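# Stack the desk carton onto the coffee-table carton pile

## Task

Take the carton that sits on the desk and set it neatly centred on the top of the carton stack on the coffee table, aligned in the same orientation as the cartons already there. It must stay there without the robot supporting it, so release it, then pull the arm and gripper well away so that neither is over the stack. The robot must remain upright and not tipped; a fall or a lean counts as failure.

## Robot and tools

ROBOT. A simulated Hello Robot Stretch 4 with a single arm: an omni-wheel base, a lift that rides up a mast, a telescoping arm that reaches forward, a wrist with yaw, pitch and roll, and a two-finger gripper. It stands roughly 1.6 m tall; the base edge lies within 0.23 m of the base origin. Cameras: head_camera, head_left_camera, head_right_camera, wrist_camera.

FRAMES. Base frame: origin on the floor below the base centre, x ahead, y to the left, z up. hand_pose is reported in this frame and marks a point between the open fingertips; with all wrist joints at 0 its axes line up with the base frame. The printed value may not match the true hand position exactly. The odometry frame is the base frame as it was when the scene began.

execute_actions. Arguments: "actions", a list holding one action or none (empty list = just report state and images), and "cameras", a list of camera names or "all" (omitted/null = all, [] = no images). One action contains "base", "joints", or both, optionally with "pace" and "contact_limits"; or it contains only "end_of_arm": "enable_torque", which re-powers any wrist or gripper motor that shut off. Motions in one action begin together and may finish at different times; no action runs past 15 s.
- "base": exactly one key, each a relative offset from where the base last reported itself, not a pose. translate_m: metres, -2 to 2, positive = forward, no turning. strafe_m: metres, -2 to 2, positive = left, no turning. rotate_rad: radians, -3.2 to 3.2, positive = counter-clockwise seen from above.
- "joints": a single object keyed by joint name, every value an absolute target. lift_m 0 to 1.2 m (tolerance ±0.004). arm_m 0 to 0.55 m (±0.004). wrist_yaw_rad -1.134 to 4.276 (±0.02): 0 points ahead, positive turns left, 3.14 is tucked back, past 3.4 the arm may obstruct. wrist_pitch_rad -1.117 to 4.259 (±0.05): 0 level, 1.57 pointing down. wrist_roll_rad -1.117 to 4.259 (±0.02): at 0 the fingers are side by side at equal height; positive turns the gripper clockwise when viewed from behind it. gripper_m -0.038 to 0.141 m (±0.004): fingertip gap; negative values press the tips together.
- "pace": "slow", "default", "fast" or "max"; base speed caps 0.1/0.3/0.4/0.6 m/s and 1/2/3/4 rad/s, lowered when the lift is raised above 0.2 (down to 0.3 m/s and 1 rad/s at full height).
- "contact_limits": {"arm_m": value}, 0 (gentlest) to 0.75 (firmest), default 0.5; sets how much force the arm motion may exert before it halts.
A joint target outside its range is clipped and run, with a note. Any unknown key or other bad value rejects the whole call and nothing moves. A joint or base left out of an action may keep pushing toward its earlier target without this showing in the status.

wait: {"seconds": 0 to 10}; commands nothing, the scene continues, returns state and images.
zoom_image: {"camera": name, "region": [x0, y0, x1, y1]} in pixels from the top-left, at most 504 by 504, on that camera's latest full image.
read_manual: {"section": "licences"}; only licence text, moves nothing.
finished_scene: {"scene": number of the current scene}; ends it permanently and reports success. The carton must already rest on its own.

RESULTS. base_status / joint_status: "done" (for the base, the wheels turned the commanded amount, even if slipping), "off_target" (stopped short, may still push), "contact_stop_at_<key>" (hit something; that part goes slack: a slack lift can sag under load, slack wheels can drift), "limit_stop_at_<name>", "time_out", "torque_fault". After any stop other than off_target, the old target is dropped. If a result reports a stop, later tool calls in the same reply are skipped. on_its_own lists things not commanded by this call; its "held at" is the held target, not the actual position. lidar_m: 12 horizontal ranges in metres from the base origin, 30 degree sectors, first straight ahead then counter-clockwise (4th left, 7th behind, 10th right); "-" means nothing seen or closer than 0.25 m; it sees table tops but may miss glass and thin legs. wrist_depth_mm: 7x7 grid of median depths, 100 to 2000 mm, row by row from top-left, includes the robot's own parts. base_odometry counts wheel rotation only (heading -3.142 to 3.142, left positive); if turned_by_wheels and turned_by_imu differ by over about 0.1 rad, something slipped or collided and the heading is off by roughly their difference. base_tilt in degrees (forward, right positive) carries a fixed bias up to about 1.5. motor_effort: percent of maximum, positive toward higher joint values, peak of last action in brackets, each with a constant bias and noise; for wheel_0..2 positive means turning right. A load in a level gripper pushes wrist_pitch_rad effort away from 0. The pictures line names the images in order.

GRIPPING. Command a gap narrower than the carton to hold it; a smaller value grips harder and pulls the object toward the wrist by up to a third of the shortfall, opening pushes it back. Neither the reading nor "done" proves a grasp; a firm grip with target at or above 0 shows as a clear change in gripper effort. If fingertips jam on a surface beneath them, raise the lift.

CAUTIONS. Wrist motors shut off (torque_fault) when overloaded, e.g. pushing the gripper into something or a level gripper carrying over about 2 kg; send enable_torque. limit_stop_at_own_body means a joint nearly hit the robot; move it away. This is likely with pitch below -0.2 combined with roll below -0.4 or above 4. To unfold at the start, send lift_m 0.4 with wrist_yaw_rad 0. Above 6 degrees of lean (limit_stop_at_tilt) lift, arm and wheels go slack. Driving or turning with over 1 kg held and arm_m above 0.2 can tip the robot, worse at fast paces; strong pushes or pulls, especially high up, can too. Loose objects may occasionally get bumped. Avoid dropping, slamming, hard collisions and heavy pushing. The simulation keeps running while the controller is deliberating, with the last command held.

Each tool is called after "Call:" as a command line: name --argument value for each argument, lists and objects as JSON in quotes; but a table of rows of numbers goes row by row, as --pt "numbers of a row", without its own name.

## Session

Call:
execute_actions --actions '[]'

Scene clock: 0.00 s.
base_odometry: x=+0.000 y=+0.000 heading=+0.000 (m, m, rad; odometry frame)
turned_by_wheels: +0.000 (rad since the last result)
turned_by_imu: +0.000 (rad since the last result)
base_tilt: forward=-0.2 right=-0.3 (deg)
lidar_m: 1.43 1.40 2.04 1.58 1.52 1.64 0.91 0.87 0.95 1.91 1.85 2.25
base_status: not commanded
joint_positions: lift_m=+0.162 arm_m=-0.001 wrist_yaw_rad=+3.149 wrist_pitch_rad=+0.006 wrist_roll_rad=+0.019 gripper_m=+0.057
joint_status: not commanded
motor_effort: lift_m=+19 arm_m=-1 wrist_yaw_rad=+0 wrist_pitch_rad=-5 wrist_roll_rad=+0 gripper_m=-6 wheel_0=+1 wheel_1=+0 wheel_2=+0 (%)
hand_pose: x=-0.1189 y=+0.0852 z=+0.3387 quat_wxyz=(-0.004, -0.003, +0.010, +1.000) (m; base frame)
wrist_depth_mm: - 140 1537 - - 1808 1397 / - 117 157 - - 1808 1464 / - 120 157 1576 - 1808 1464 / 108 139 201 - - 1808 1464 / 216 1661 1808 - - 1863 1499 / 1281 1397 211 1430 197 1366 1336 / 904 917 946 150 931 878 904
pictures: head_camera, head_left_camera, head_right_camera, wrist_camera
Images, in order (width x height): head_camera 420x560, head_left_camera 420x672, head_right_camera 420x672, wrist_camera 616x392.

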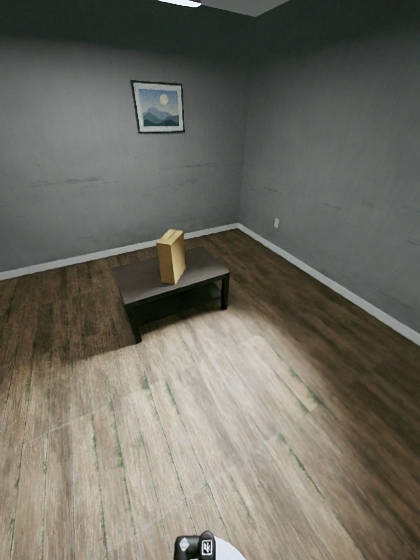

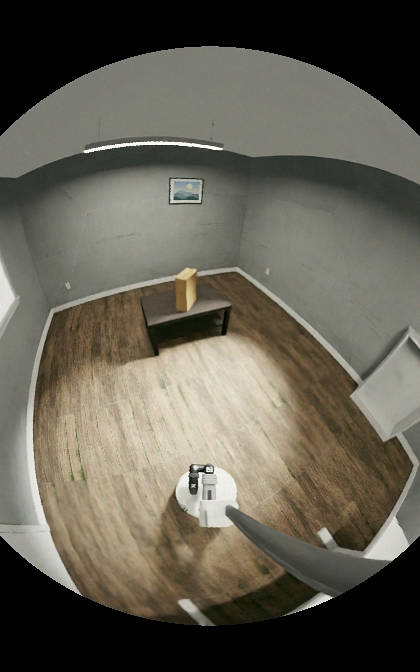

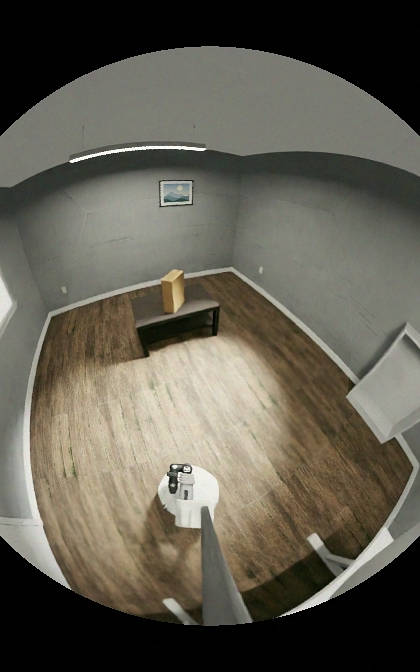

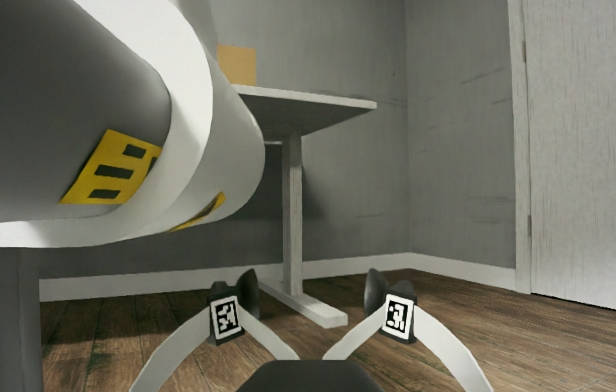

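Call:
execute_actions --actions '[{"base":{"rotate_rad":-2.8},"joints":{"lift_m":0.7,"wrist_yaw_rad":0,"gripper_m":0.141},"pace":"fast"}]' --cameras '["head_camera","wrist_camera"]'

Scene clock: 4.60 s.
base_odometry: x=+0.000 y=+0.000 heading=-2.800 (m, m, rad; odometry frame)
turned_by_wheels: -2.800 (rad since the last result)
turned_by_imu: -2.781 (rad since the last result)
base_tilt: forward=-0.3 right=-0.4 (deg)
lidar_m: 0.86 0.90 2.01 1.87 2.20 1.52 1.42 2.44 1.68 1.52 1.52 0.95
base_status: done
joint_positions: lift_m=+0.700 arm_m=-0.001 wrist_yaw_rad=+0.001 wrist_pitch_rad=+0.006 wrist_roll_rad=+0.019 gripper_m=+0.141
joint_status: all done
motor_effort: lift_m=+23(26) arm_m=-1(1) wrist_yaw_rad=-2(8) wrist_pitch_rad=-5(6) wrist_roll_rad=+0(2) gripper_m=+2(2) wheel_0=+1(8) wheel_1=+0(9) wheel_2=+0(9) (%)
hand_pose: x=+0.4588 y=-0.0873 z=+0.8761 quat_wxyz=(+1.000, +0.010, +0.003, +0.000) (m; base frame)
wrist_depth_mm: 1397 1366 1464 1499 1537 1499 1576 / 1397 1366 1430 1464 1537 1499 1576 / 1336 1430 1430 1430 1537 1576 1576 / 1397 1430 1430 1464 1499 1537 1618 / 1366 1397 1430 878 866 1537 1576 / 741 215 759 759 750 208 891 / 1366 1430 1430 149 1464 1308 1576
pictures: head_camera, wrist_camera
Images, in order (width x height): head_camera 420x560, wrist_camera 616x392.

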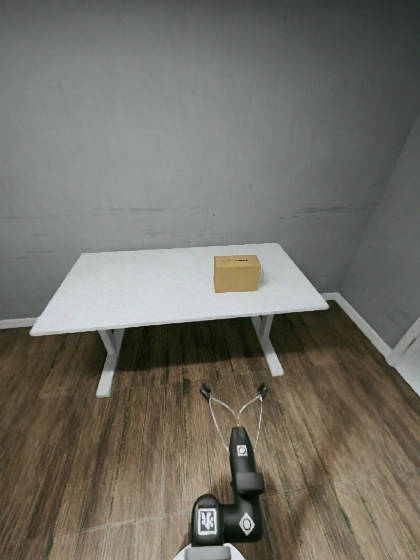

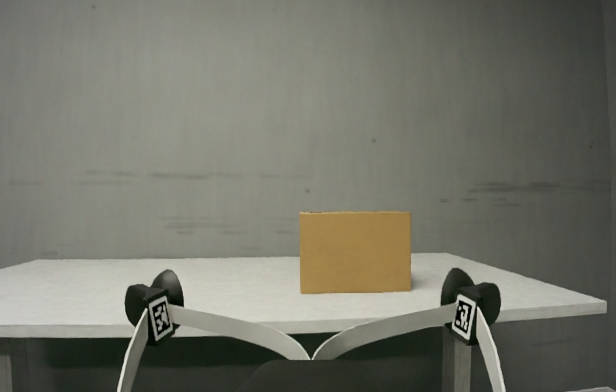

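Call:
execute_actions --actions '[{"base":{"translate_m":0.56},"joints":{"lift_m":1.18,"wrist_pitch_rad":1.57,"wrist_roll_rad":1.53,"arm_m":0.2},"pace":"fast"}]' --cameras '[]'

Call:
execute_actions --actions '[{"base":{"strafe_m":-0.08},"joints":{"arm_m":0.42},"pace":"fast"}]' --cameras '["head_camera","wrist_camera"]'

Scene clock: 10.90 s.
base_odometry: x=-0.528 y=-0.188 heading=-2.800 (m, m, rad; odometry frame)
turned_by_wheels: +0.000 (rad since the last result)
turned_by_imu: -0.001 (rad since the last result)
base_tilt: forward=-0.3 right=-0.4 (deg)
lidar_m: 0.32 0.33 0.44 1.93 1.97 2.09 1.97 2.37 1.60 1.45 0.55 0.36
base_status: done
joint_positions: lift_m=+1.180 arm_m=+0.199 wrist_yaw_rad=+0.000 wrist_pitch_rad=+1.570 wrist_roll_rad=+1.529 gripper_m=+0.141
joint_status: all done
motor_effort: lift_m=+23(26) arm_m=+6(6) wrist_yaw_rad=+0(3) wrist_pitch_rad=+1(4) wrist_roll_rad=+2(5) gripper_m=+0(1) wheel_0=-1(6) wheel_1=-1(1) wheel_2=+1(10) (%)
hand_pose: x=+0.3703 y=-0.0874 z=+1.0694 quat_wxyz=(+0.511, +0.490, +0.510, -0.489) (m; base frame)
wrist_depth_mm: 585 580 580 1255 1281 1281 1281 / 397 397 574 574 1308 1308 1281 / 397 394 569 580 1255 1308 1281 / 397 397 574 574 1281 1281 1281 / 397 397 580 569 1078 1060 1255 / 569 215 569 574 1078 210 1255 / 574 574 569 150 1281 1281 1281
pictures: none
No camera images: the call's "cameras" was empty. Leave "cameras" out to get every camera's image.

Scene clock: 12.40 s.
base_odometry: x=-0.554 y=-0.112 heading=-2.800 (m, m, rad; odometry frame)
turned_by_wheels: +0.000 (rad since the last result)
turned_by_imu: +0.000 (rad since the last result)
base_tilt: forward=-0.2 right=-0.4 (deg)
lidar_m: 0.34 0.35 0.46 2.00 2.07 2.12 2.00 2.24 1.52 1.37 0.57 0.36
base_status: done
joint_positions: lift_m=+1.180 arm_m=+0.419 wrist_yaw_rad=+0.000 wrist_pitch_rad=+1.570 wrist_roll_rad=+1.529 gripper_m=+0.141
joint_status: all done
motor_effort: lift_m=+23(23) arm_m=+6(8) wrist_yaw_rad=-1(1) wrist_pitch_rad=+0(0) wrist_roll_rad=+3(2) gripper_m=-2(1) wheel_0=+0(7) wheel_1=+0(8) wheel_2=+1(1) (%)
hand_pose: x=+0.5902 y=-0.0874 z=+1.0694 quat_wxyz=(+0.510, +0.490, +0.510, -0.489) (m; base frame)
wrist_depth_mm: 580 580 574 574 574 1308 1281 / 574 574 569 564 574 1281 1308 / 580 574 574 389 569 1281 1281 / 580 580 569 392 564 1060 1281 / 569 569 574 392 574 1060 1060 / 574 215 392 387 569 212 1281 / 574 569 580 150 564 917 1255
pictures: head_camera, wrist_camera
Images, in order (width x height): head_camera 420x560, wrist_camera 616x392.

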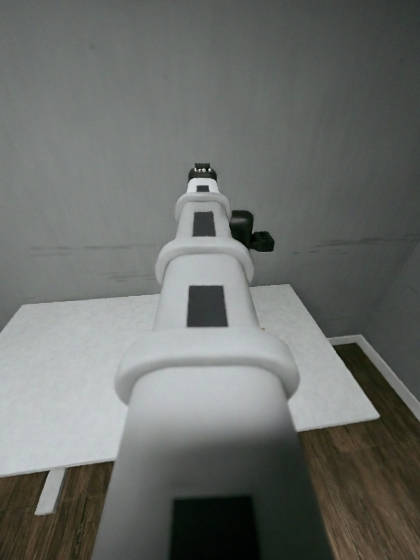

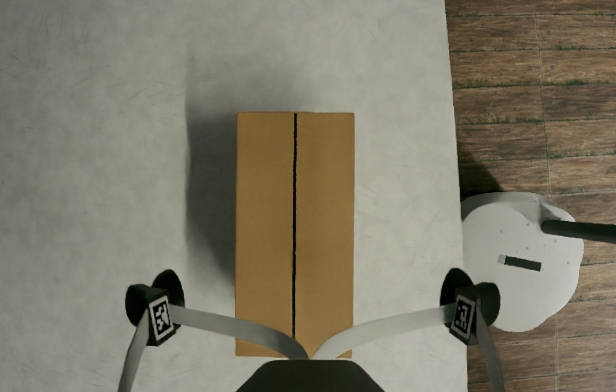

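Call:
execute_actions --actions '[{"base":{"strafe_m":-0.02},"joints":{"arm_m":0.438,"lift_m":1.05,"wrist_roll_rad":1.54},"pace":"fast"}]' --cameras '["wrist_camera"]'

Call:
execute_actions --actions '[{"joints":{"lift_m":0.985}}]' --cameras '["wrist_camera"]'

Scene clock: 20.40 s.
base_odometry: x=-0.561 y=-0.093 heading=-2.800 (m, m, rad; odometry frame)
turned_by_wheels: +0.000 (rad since the last result)
turned_by_imu: +0.001 (rad since the last result)
base_tilt: forward=-0.1 right=-0.3 (deg)
lidar_m: 0.31 0.35 0.45 2.04 2.08 2.11 1.97 2.26 1.48 1.36 0.57 0.36
base_status: done
joint_positions: lift_m=+1.050 arm_m=+0.437 wrist_yaw_rad=+0.000 wrist_pitch_rad=+1.570 wrist_roll_rad=+1.539 gripper_m=+0.141
joint_status: all done
motor_effort: lift_m=+15(21) arm_m=+6(7) wrist_yaw_rad=+0(2) wrist_pitch_rad=+1(0) wrist_roll_rad=+3(3) gripper_m=+3(1) wheel_0=-1(8) wheel_1=+1(11) wheel_2=+1(2) (%)
hand_pose: x=+0.6082 y=-0.0874 z=+0.9401 quat_wxyz=(+0.508, +0.492, +0.508, -0.492) (m; base frame)
wrist_depth_mm: 452 449 445 449 445 442 1138 / 442 445 442 442 442 436 1182 / 445 445 445 263 264 442 1160 / 442 445 442 263 262 439 960 / 445 445 445 263 260 442 931 / 445 216 262 262 260 211 931 / 442 439 442 150 262 436 1160
pictures: wrist_camera
Images, in order (width x height): wrist_camera 616x392.

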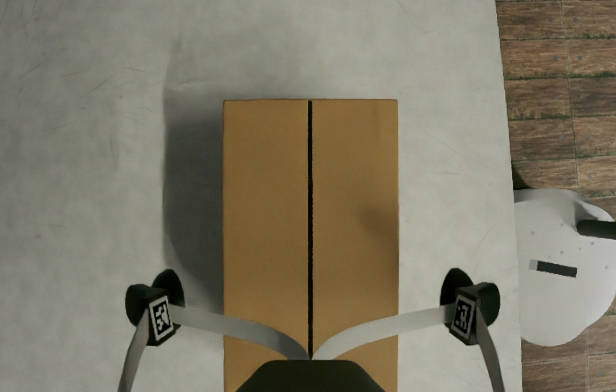

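Scene clock: 21.60 s.
base_odometry: x=-0.561 y=-0.093 heading=-2.800 (m, m, rad; odometry frame)
turned_by_wheels: +0.000 (rad since the last result)
turned_by_imu: +0.000 (rad since the last result)
base_tilt: forward=-0.2 right=-0.4 (deg)
lidar_m: 0.33 0.36 0.45 2.03 2.08 2.08 1.98 2.24 1.51 1.37 0.55 0.38
base_status: not commanded
joint_positions: lift_m=+0.985 arm_m=+0.437 wrist_yaw_rad=+0.000 wrist_pitch_rad=+1.570 wrist_roll_rad=+1.539 gripper_m=+0.141
joint_status: all done
motor_effort: lift_m=+15(14) arm_m=+6(6) wrist_yaw_rad=+0(1) wrist_pitch_rad=+0(1) wrist_roll_rad=+2(3) gripper_m=+2(0) wheel_0=-1(0) wheel_1=+1(1) wheel_2=+1(1) (%)
hand_pose: x=+0.6082 y=-0.0874 z=+0.8751 quat_wxyz=(+0.508, +0.492, +0.508, -0.492) (m; base frame)
wrist_depth_mm: 382 382 382 382 377 377 1078 / 384 384 199 199 199 377 1098 / 382 379 199 198 198 375 1098 / 382 379 198 198 198 375 866 / 379 382 198 197 196 377 891 / 377 214 197 197 197 211 866 / 379 377 198 149 196 373 866
pictures: wrist_camera
Images, in order (width x height): wrist_camera 616x392.

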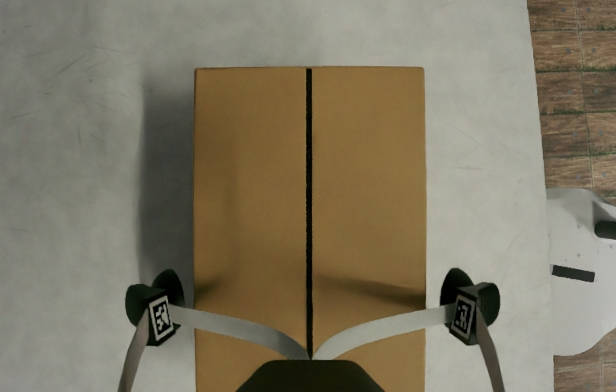

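Call:
execute_actions --actions '[{"joints":{"gripper_m":0.04,"arm_m":0.44,"lift_m":0.98}}]' --cameras '[]'

Call:
execute_actions --actions '[{"joints":{"lift_m":1.02}}]' --cameras '["wrist_camera"]'

Scene clock: 25.30 s.
base_odometry: x=-0.561 y=-0.093 heading=-2.800 (m, m, rad; odometry frame)
turned_by_wheels: +0.000 (rad since the last result)
turned_by_imu: +0.001 (rad since the last result)
base_tilt: forward=-0.2 right=-0.3 (deg)
lidar_m: 0.34 0.36 0.47 2.02 2.08 2.14 1.98 2.22 1.50 1.35 0.58 0.35
base_status: not commanded
joint_positions: lift_m=+0.980 arm_m=+0.439 wrist_yaw_rad=+0.000 wrist_pitch_rad=+1.570 wrist_roll_rad=+1.539 gripper_m=+0.040
joint_status: all done
motor_effort: lift_m=+15(15) arm_m=+6(5) wrist_yaw_rad=-2(1) wrist_pitch_rad=-1(2) wrist_roll_rad=+2(3) gripper_m=-24(21) wheel_0=+0(0) wheel_1=+1(1) wheel_2=+1(1) (%)
hand_pose: x=+0.6101 y=-0.0874 z=+0.8701 quat_wxyz=(+0.508, +0.492, +0.508, -0.492) (m; base frame)
wrist_depth_mm: 375 377 377 375 373 373 1098 / 375 375 170 170 169 370 1098 / 375 375 170 169 169 373 1098 / 375 375 170 170 169 368 866 / 377 373 170 168 168 370 854 / 375 186 169 168 168 178 878 / 377 368 169 168 168 370 866
pictures: none
No camera images: the call's "cameras" was empty. Leave "cameras" out to get every camera's image.

Scene clock: 26.30 s.
base_odometry: x=-0.561 y=-0.093 heading=-2.800 (m, m, rad; odometry frame)
turned_by_wheels: +0.000 (rad since the last result)
turned_by_imu: +0.000 (rad since the last result)
base_tilt: forward=-0.2 right=-0.5 (deg)
lidar_m: 0.34 0.34 0.44 2.01 2.07 2.12 1.99 2.24 1.49 1.36 0.56 0.37
base_status: not commanded
joint_positions: lift_m=+1.020 arm_m=+0.439 wrist_yaw_rad=+0.000 wrist_pitch_rad=+1.570 wrist_roll_rad=+1.539 gripper_m=+0.040
joint_status: all done
motor_effort: lift_m=+24(25) arm_m=+6(6) wrist_yaw_rad=-1(0) wrist_pitch_rad=+0(2) wrist_roll_rad=+2(3) gripper_m=-25(22) wheel_0=-1(0) wheel_1=+1(1) wheel_2=+1(1) (%)
hand_pose: x=+0.6101 y=-0.0874 z=+0.9093 quat_wxyz=(+0.508, +0.492, +0.508, -0.492) (m; base frame)
wrist_depth_mm: 418 413 415 410 410 410 1138 / 415 415 171 170 170 413 1118 / 415 415 170 169 169 413 1138 / 415 418 170 169 169 410 917 / 418 415 169 169 169 407 904 / 413 186 169 169 168 178 904 / 407 410 169 168 168 404 904
pictures: wrist_camera
Images, in order (width x height): wrist_camera 616x392.

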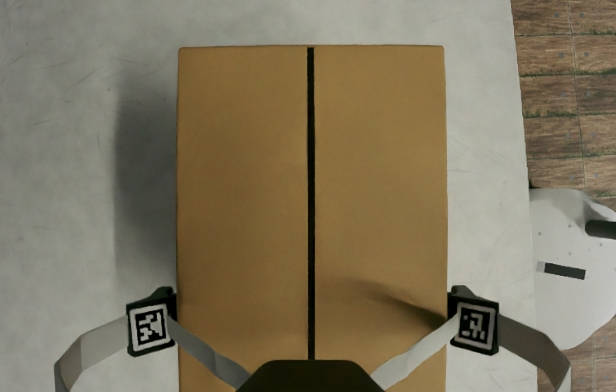

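Call:
execute_actions --actions '[{"base":{"rotate_rad":3.0},"joints":{"lift_m":1.19,"arm_m":0.1,"wrist_roll_rad":0.5}}]' --cameras '[]'

Call:
execute_actions --actions '[{"base":{"translate_m":1.6},"pace":"fast"}]'

Scene clock: 32.80 s.
base_odometry: x=-0.561 y=-0.093 heading=+0.200 (m, m, rad; odometry frame)
turned_by_wheels: +3.000 (rad since the last result)
turned_by_imu: +2.982 (rad since the last result)
base_tilt: forward=-0.2 right=-0.4 (deg)
lidar_m: 0.36 2.81 1.64 1.36 1.38 0.40 0.34 0.32 0.39 0.73 2.02 0.25
base_status: done
joint_positions: lift_m=+1.190 arm_m=+0.101 wrist_yaw_rad=+0.000 wrist_pitch_rad=+1.570 wrist_roll_rad=+0.501 gripper_m=+0.040
joint_status: all done
motor_effort: lift_m=+24(25) arm_m=-5(9) wrist_yaw_rad=-2(2) wrist_pitch_rad=-1(2) wrist_roll_rad=-1(8) gripper_m=-23(24) wheel_0=-1(5) wheel_1=+0(4) wheel_2=+0(6) (%)
hand_pose: x=+0.2722 y=-0.0874 z=+1.0793 quat_wxyz=(+0.685, +0.175, +0.685, -0.175) (m; base frame)
wrist_depth_mm: 1308 1366 1308 1308 1308 1308 1308 / 1308 1308 171 170 170 1281 1308 / 1336 1281 171 170 169 1281 1281 / 1308 1281 169 169 169 1281 1281 / 1336 1308 169 169 168 1308 1255 / 1308 185 169 168 168 177 1281 / 1281 1308 168 169 167 1281 1255
pictures: none
No camera images: the call's "cameras" was empty. Leave "cameras" out to get every camera's image.

Scene clock: 39.57 s.
base_odometry: x=+1.007 y=+0.225 heading=+0.200 (m, m, rad; odometry frame)
turned_by_wheels: +0.000 (rad since the last result)
turned_by_imu: -0.005 (rad since the last result)
base_tilt: forward=-0.1 right=-0.4 (deg)
lidar_m: 0.37 0.42 2.09 1.82 1.77 2.09 2.40 1.86 1.92 1.91 1.89 0.35
base_status: done
joint_positions: lift_m=+1.190 arm_m=+0.101 wrist_yaw_rad=+0.000 wrist_pitch_rad=+1.570 wrist_roll_rad=+0.501 gripper_m=+0.040
joint_status: not commanded
motor_effort: lift_m=+24(24) arm_m=-5(5) wrist_yaw_rad=-1(2) wrist_pitch_rad=-1(1) wrist_roll_rad=-1(3) gripper_m=-23(23) wheel_0=+0(5) wheel_1=-1(5) wheel_2=+0(12) (%)
hand_pose: x=+0.2721 y=-0.0874 z=+1.0794 quat_wxyz=(+0.685, +0.175, +0.685, -0.175) (m; base frame)
wrist_depth_mm: 1098 504 500 854 866 1281 1255 / 866 854 170 170 170 1308 1281 / 866 854 170 169 169 1308 1281 / 1308 866 170 170 169 1308 1281 / 1308 1255 170 169 169 1281 1281 / 1308 185 169 168 168 178 1308 / 1308 1308 169 168 167 1229 1255
pictures: head_camera, head_left_camera, head_right_camera, wrist_camera
Images, in order (width x height): head_camera 420x560, head_left_camera 420x672, head_right_camera 420x672, wrist_camera 616x392.

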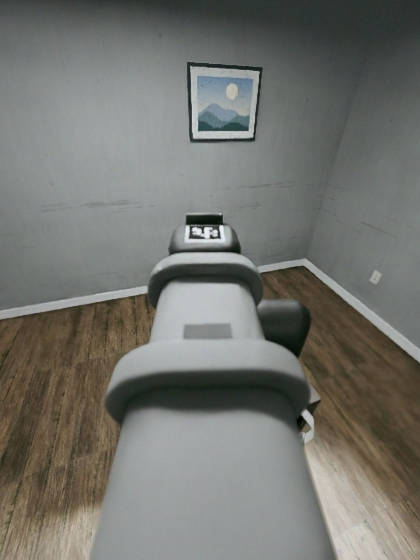

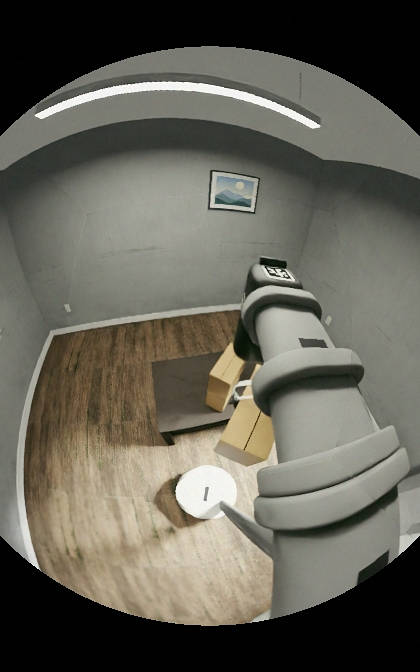

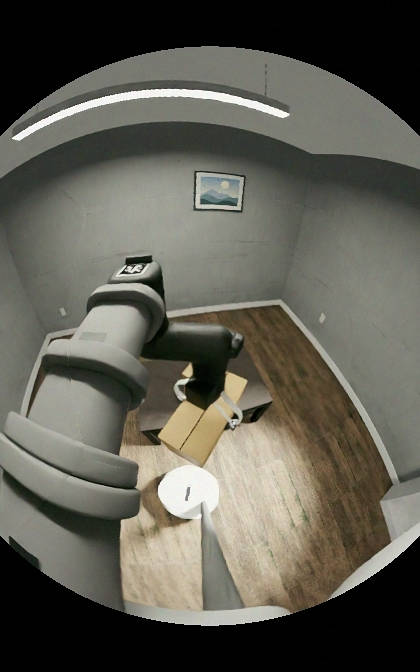

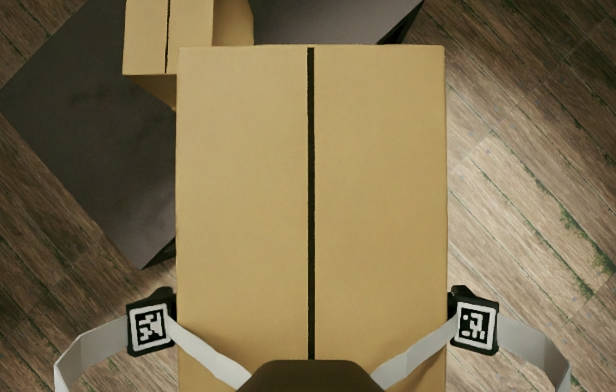

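Call:
execute_actions --actions '[{"joints":{"lift_m":1.09,"arm_m":0.24,"wrist_roll_rad":0.545}}]' --cameras '["wrist_camera"]'

Scene clock: 43.63 s.
base_odometry: x=+1.007 y=+0.225 heading=+0.200 (m, m, rad; odometry frame)
turned_by_wheels: +0.000 (rad since the last result)
turned_by_imu: +0.001 (rad since the last result)
base_tilt: forward=-0.2 right=-0.3 (deg)
lidar_m: 0.28 0.42 2.12 1.80 1.82 2.10 1.85 1.87 1.92 1.90 1.91 0.27
base_status: not commanded
joint_positions: lift_m=+1.090 arm_m=+0.239 wrist_yaw_rad=+0.000 wrist_pitch_rad=+1.570 wrist_roll_rad=+0.544 gripper_m=+0.040
joint_status: all done
motor_effort: lift_m=+15(22) arm_m=+6(5) wrist_yaw_rad=-1(2) wrist_pitch_rad=+1(0) wrist_roll_rad=+3(3) gripper_m=-24(23) wheel_0=+0(0) wheel_1=-1(1) wheel_2=+0(0) (%)
hand_pose: x=+0.4102 y=-0.0874 z=+0.9801 quat_wxyz=(+0.681, +0.190, +0.681, -0.190) (m; base frame)
wrist_depth_mm: 1205 394 397 759 750 1182 1182 / 759 399 170 170 170 1160 1205 / 759 394 170 170 169 1229 1205 / 768 759 170 170 169 1229 1205 / 1229 768 170 169 168 1182 1182 / 1229 185 169 168 168 178 1182 / 1182 1182 168 168 167 1182 1205
pictures: wrist_camera
Images, in order (width x height): wrist_camera 616x392.

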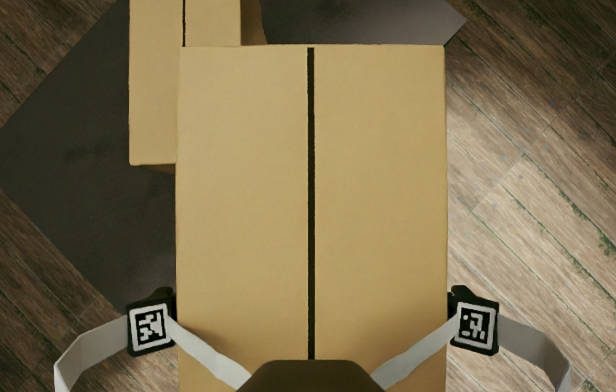

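Call:
execute_actions --actions '[{"joints":{"lift_m":1.068,"arm_m":0.495}}]'

Call:
zoom_image --camera "head_right_camera" --region '[130,270,290,430]'

Scene clock: 48.30 s.
base_odometry: x=+1.007 y=+0.225 heading=+0.200 (m, m, rad; odometry frame)
turned_by_wheels: +0.000 (rad since the last result)
turned_by_imu: +0.001 (rad since the last result)
base_tilt: forward=-0.2 right=-0.3 (deg)
lidar_m: 0.42 0.39 2.08 1.83 1.82 2.09 1.84 1.88 1.93 1.89 1.91 0.50
base_status: not commanded
joint_positions: lift_m=+1.068 arm_m=+0.494 wrist_yaw_rad=+0.000 wrist_pitch_rad=+1.570 wrist_roll_rad=+0.544 gripper_m=+0.040
joint_status: all done
motor_effort: lift_m=+15(15) arm_m=+6(7) wrist_yaw_rad=-1(2) wrist_pitch_rad=+0(0) wrist_roll_rad=+3(1) gripper_m=-22(24) wheel_0=+0(0) wheel_1=-1(1) wheel_2=+0(0) (%)
hand_pose: x=+0.6652 y=-0.0874 z=+0.9581 quat_wxyz=(+0.681, +0.190, +0.681, -0.190) (m; base frame)
wrist_depth_mm: 1205 1205 1160 741 723 1205 1160 / 1205 1182 171 170 170 732 1182 / 1182 1182 171 169 168 723 1160 / 1182 741 170 169 168 1182 1160 / 741 732 170 169 169 1160 1160 / 1182 185 169 169 168 178 1160 / 1160 732 169 168 167 1160 1138
pictures: head_camera, head_left_camera, head_right_camera, wrist_camera
Images, in order (width x height): head_camera 420x560, head_left_camera 420x672, head_right_camera 420x672, wrist_camera 616x392.

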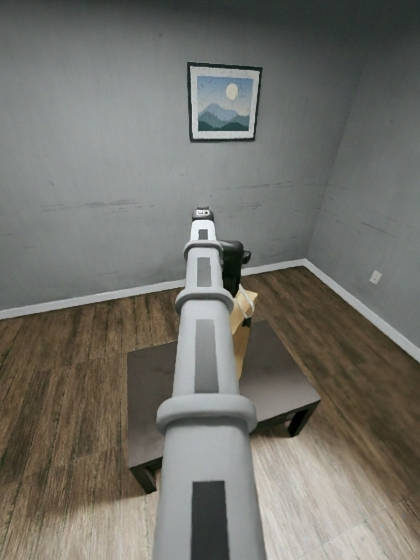

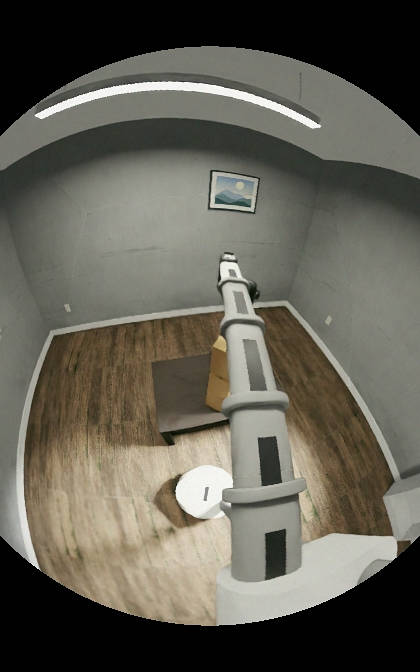

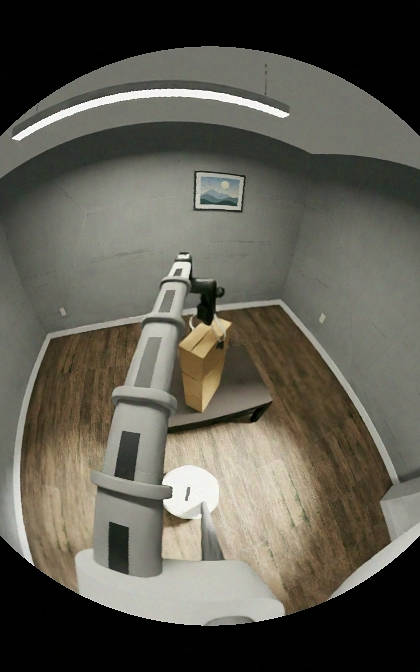

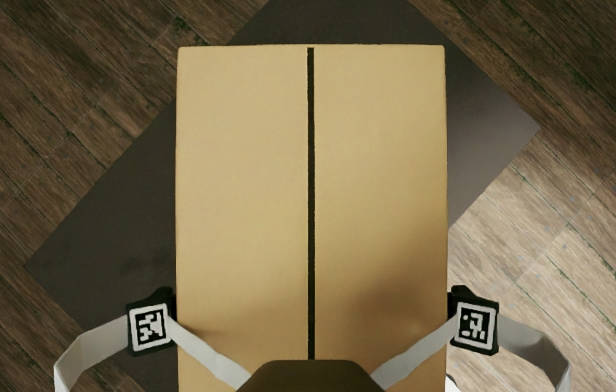

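Region (130, 270, 290, 430) of head_right_camera's 420x672 image, scaled by 3.150, with more detail than that image has.

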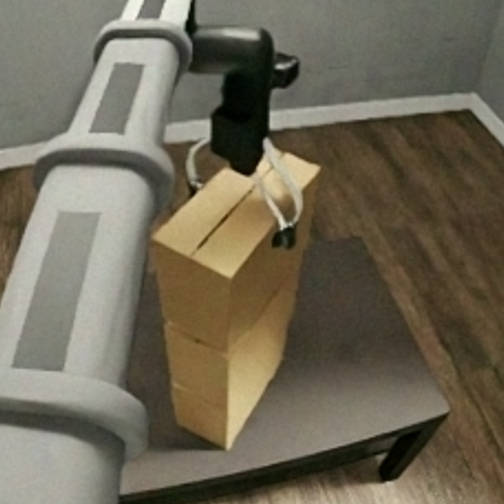

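Call:
execute_actions --actions '[{"joints":{"gripper_m":0.141}}]' --cameras '[]'

Call:
execute_actions --actions '[{"joints":{"lift_m":1.15},"pace":"fast"}]' --cameras '[]'

Call:
execute_actions --actions '[{"base":{"translate_m":-0.2},"joints":{"arm_m":0,"wrist_roll_rad":0,"wrist_pitch_rad":0.9},"pace":"fast"}]' --cameras '["wrist_camera"]'

Scene clock: 56.80 s.
base_odometry: x=+1.007 y=+0.225 heading=+0.200 (m, m, rad; odometry frame)
turned_by_wheels: +0.000 (rad since the last result)
turned_by_imu: +0.001 (rad since the last result)
base_tilt: forward=-0.3 right=-0.3 (deg)
lidar_m: 0.41 0.41 2.08 1.81 1.82 2.08 1.86 1.87 1.93 1.92 1.90 0.48
base_status: not commanded
joint_positions: lift_m=+1.068 arm_m=+0.494 wrist_yaw_rad=+0.000 wrist_pitch_rad=+1.570 wrist_roll_rad=+0.544 gripper_m=+0.141
joint_status: all done
motor_effort: lift_m=+15(15) arm_m=+6(6) wrist_yaw_rad=-1(1) wrist_pitch_rad=-2(3) wrist_roll_rad=+2(0) gripper_m=-2(26) wheel_0=+0(0) wheel_1=-1(1) wheel_2=+0(0) (%)
hand_pose: x=+0.6651 y=-0.0874 z=+0.9581 quat_wxyz=(+0.681, +0.190, +0.681, -0.190) (m; base frame)
wrist_depth_mm: 1182 1205 1182 732 732 1205 1182 / 1182 1182 193 191 191 732 1182 / 1182 1160 191 191 190 732 1160 / 1205 741 191 190 190 1160 1160 / 732 741 191 190 190 1138 1182 / 1205 214 190 190 189 211 1182 / 1182 732 190 150 189 1160 1160
pictures: none
No camera images: the call's "cameras" was empty. Leave "cameras" out to get every camera's image.

Scene clock: 57.90 s.
base_odometry: x=+1.007 y=+0.225 heading=+0.200 (m, m, rad; odometry frame)
turned_by_wheels: +0.000 (rad since the last result)
turned_by_imu: +0.000 (rad since the last result)
base_tilt: forward=-0.3 right=-0.3 (deg)
lidar_m: 0.42 0.42 2.07 1.81 1.83 2.10 1.91 1.87 1.96 1.91 1.91 0.47
base_status: not commanded
joint_positions: lift_m=+1.150 arm_m=+0.494 wrist_yaw_rad=+0.000 wrist_pitch_rad=+1.570 wrist_roll_rad=+0.544 gripper_m=+0.141
joint_status: all done
motor_effort: lift_m=+23(25) arm_m=+6(6) wrist_yaw_rad=-2(1) wrist_pitch_rad=+0(0) wrist_roll_rad=+1(3) gripper_m=-1(2) wheel_0=-1(0) wheel_1=-1(1) wheel_2=+0(0) (%)
hand_pose: x=+0.6651 y=-0.0874 z=+1.0394 quat_wxyz=(+0.681, +0.190, +0.681, -0.190) (m; base frame)
wrist_depth_mm: 1308 1255 1308 820 809 1229 1281 / 1281 1308 831 809 798 1255 1255 / 1255 1255 820 272 272 809 1255 / 1281 820 798 272 272 1229 1229 / 1255 820 820 271 271 1229 1255 / 1255 215 271 271 270 211 1281 / 1255 1255 809 150 270 1229 1255
pictures: none
No camera images: the call's "cameras" was empty. Leave "cameras" out to get every camera's image.

Scene clock: 60.00 s.
base_odometry: x=+0.811 y=+0.185 heading=+0.200 (m, m, rad; odometry frame)
turned_by_wheels: +0.000 (rad since the last result)
turned_by_imu: +0.001 (rad since the last result)
base_tilt: forward=-0.3 right=-0.4 (deg)
lidar_m: 0.63 0.58 2.05 1.76 1.73 1.99 1.88 1.68 1.95 1.87 1.95 0.73
base_status: done
joint_positions: lift_m=+1.150 arm_m=+0.001 wrist_yaw_rad=+0.000 wrist_pitch_rad=+0.902 wrist_roll_rad=+0.001 gripper_m=+0.141
joint_status: all done
motor_effort: lift_m=+23(24) arm_m=-5(6) wrist_yaw_rad=+0(1) wrist_pitch_rad=-4(9) wrist_roll_rad=+0(6) gripper_m=-3(1) wheel_0=+1(5) wheel_1=+0(4) wheel_2=-2(7) (%)
hand_pose: x=+0.3508 y=-0.0875 z=+1.1016 quat_wxyz=(+0.900, +0.000, +0.436, +0.000) (m; base frame)
wrist_depth_mm: 1808 1921 - 634 - - - / - - - 591 - - - / 1921 1921 1921 683 1229 1863 1921 / 1618 1661 1098 820 1118 1661 1708 / 1537 1464 991 931 1025 1397 1576 / 1366 214 904 1255 1255 211 1366 / 1205 1205 1229 150 1229 1255 1255
pictures: wrist_camera
Images, in order (width x height): wrist_camera 616x392.

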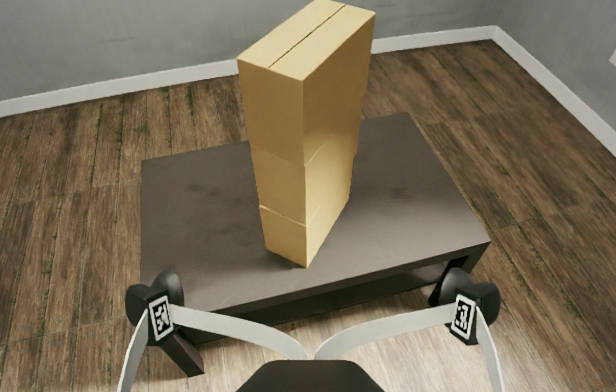

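Call:
finished_scene --scene 1

The scene is finished: the task was done.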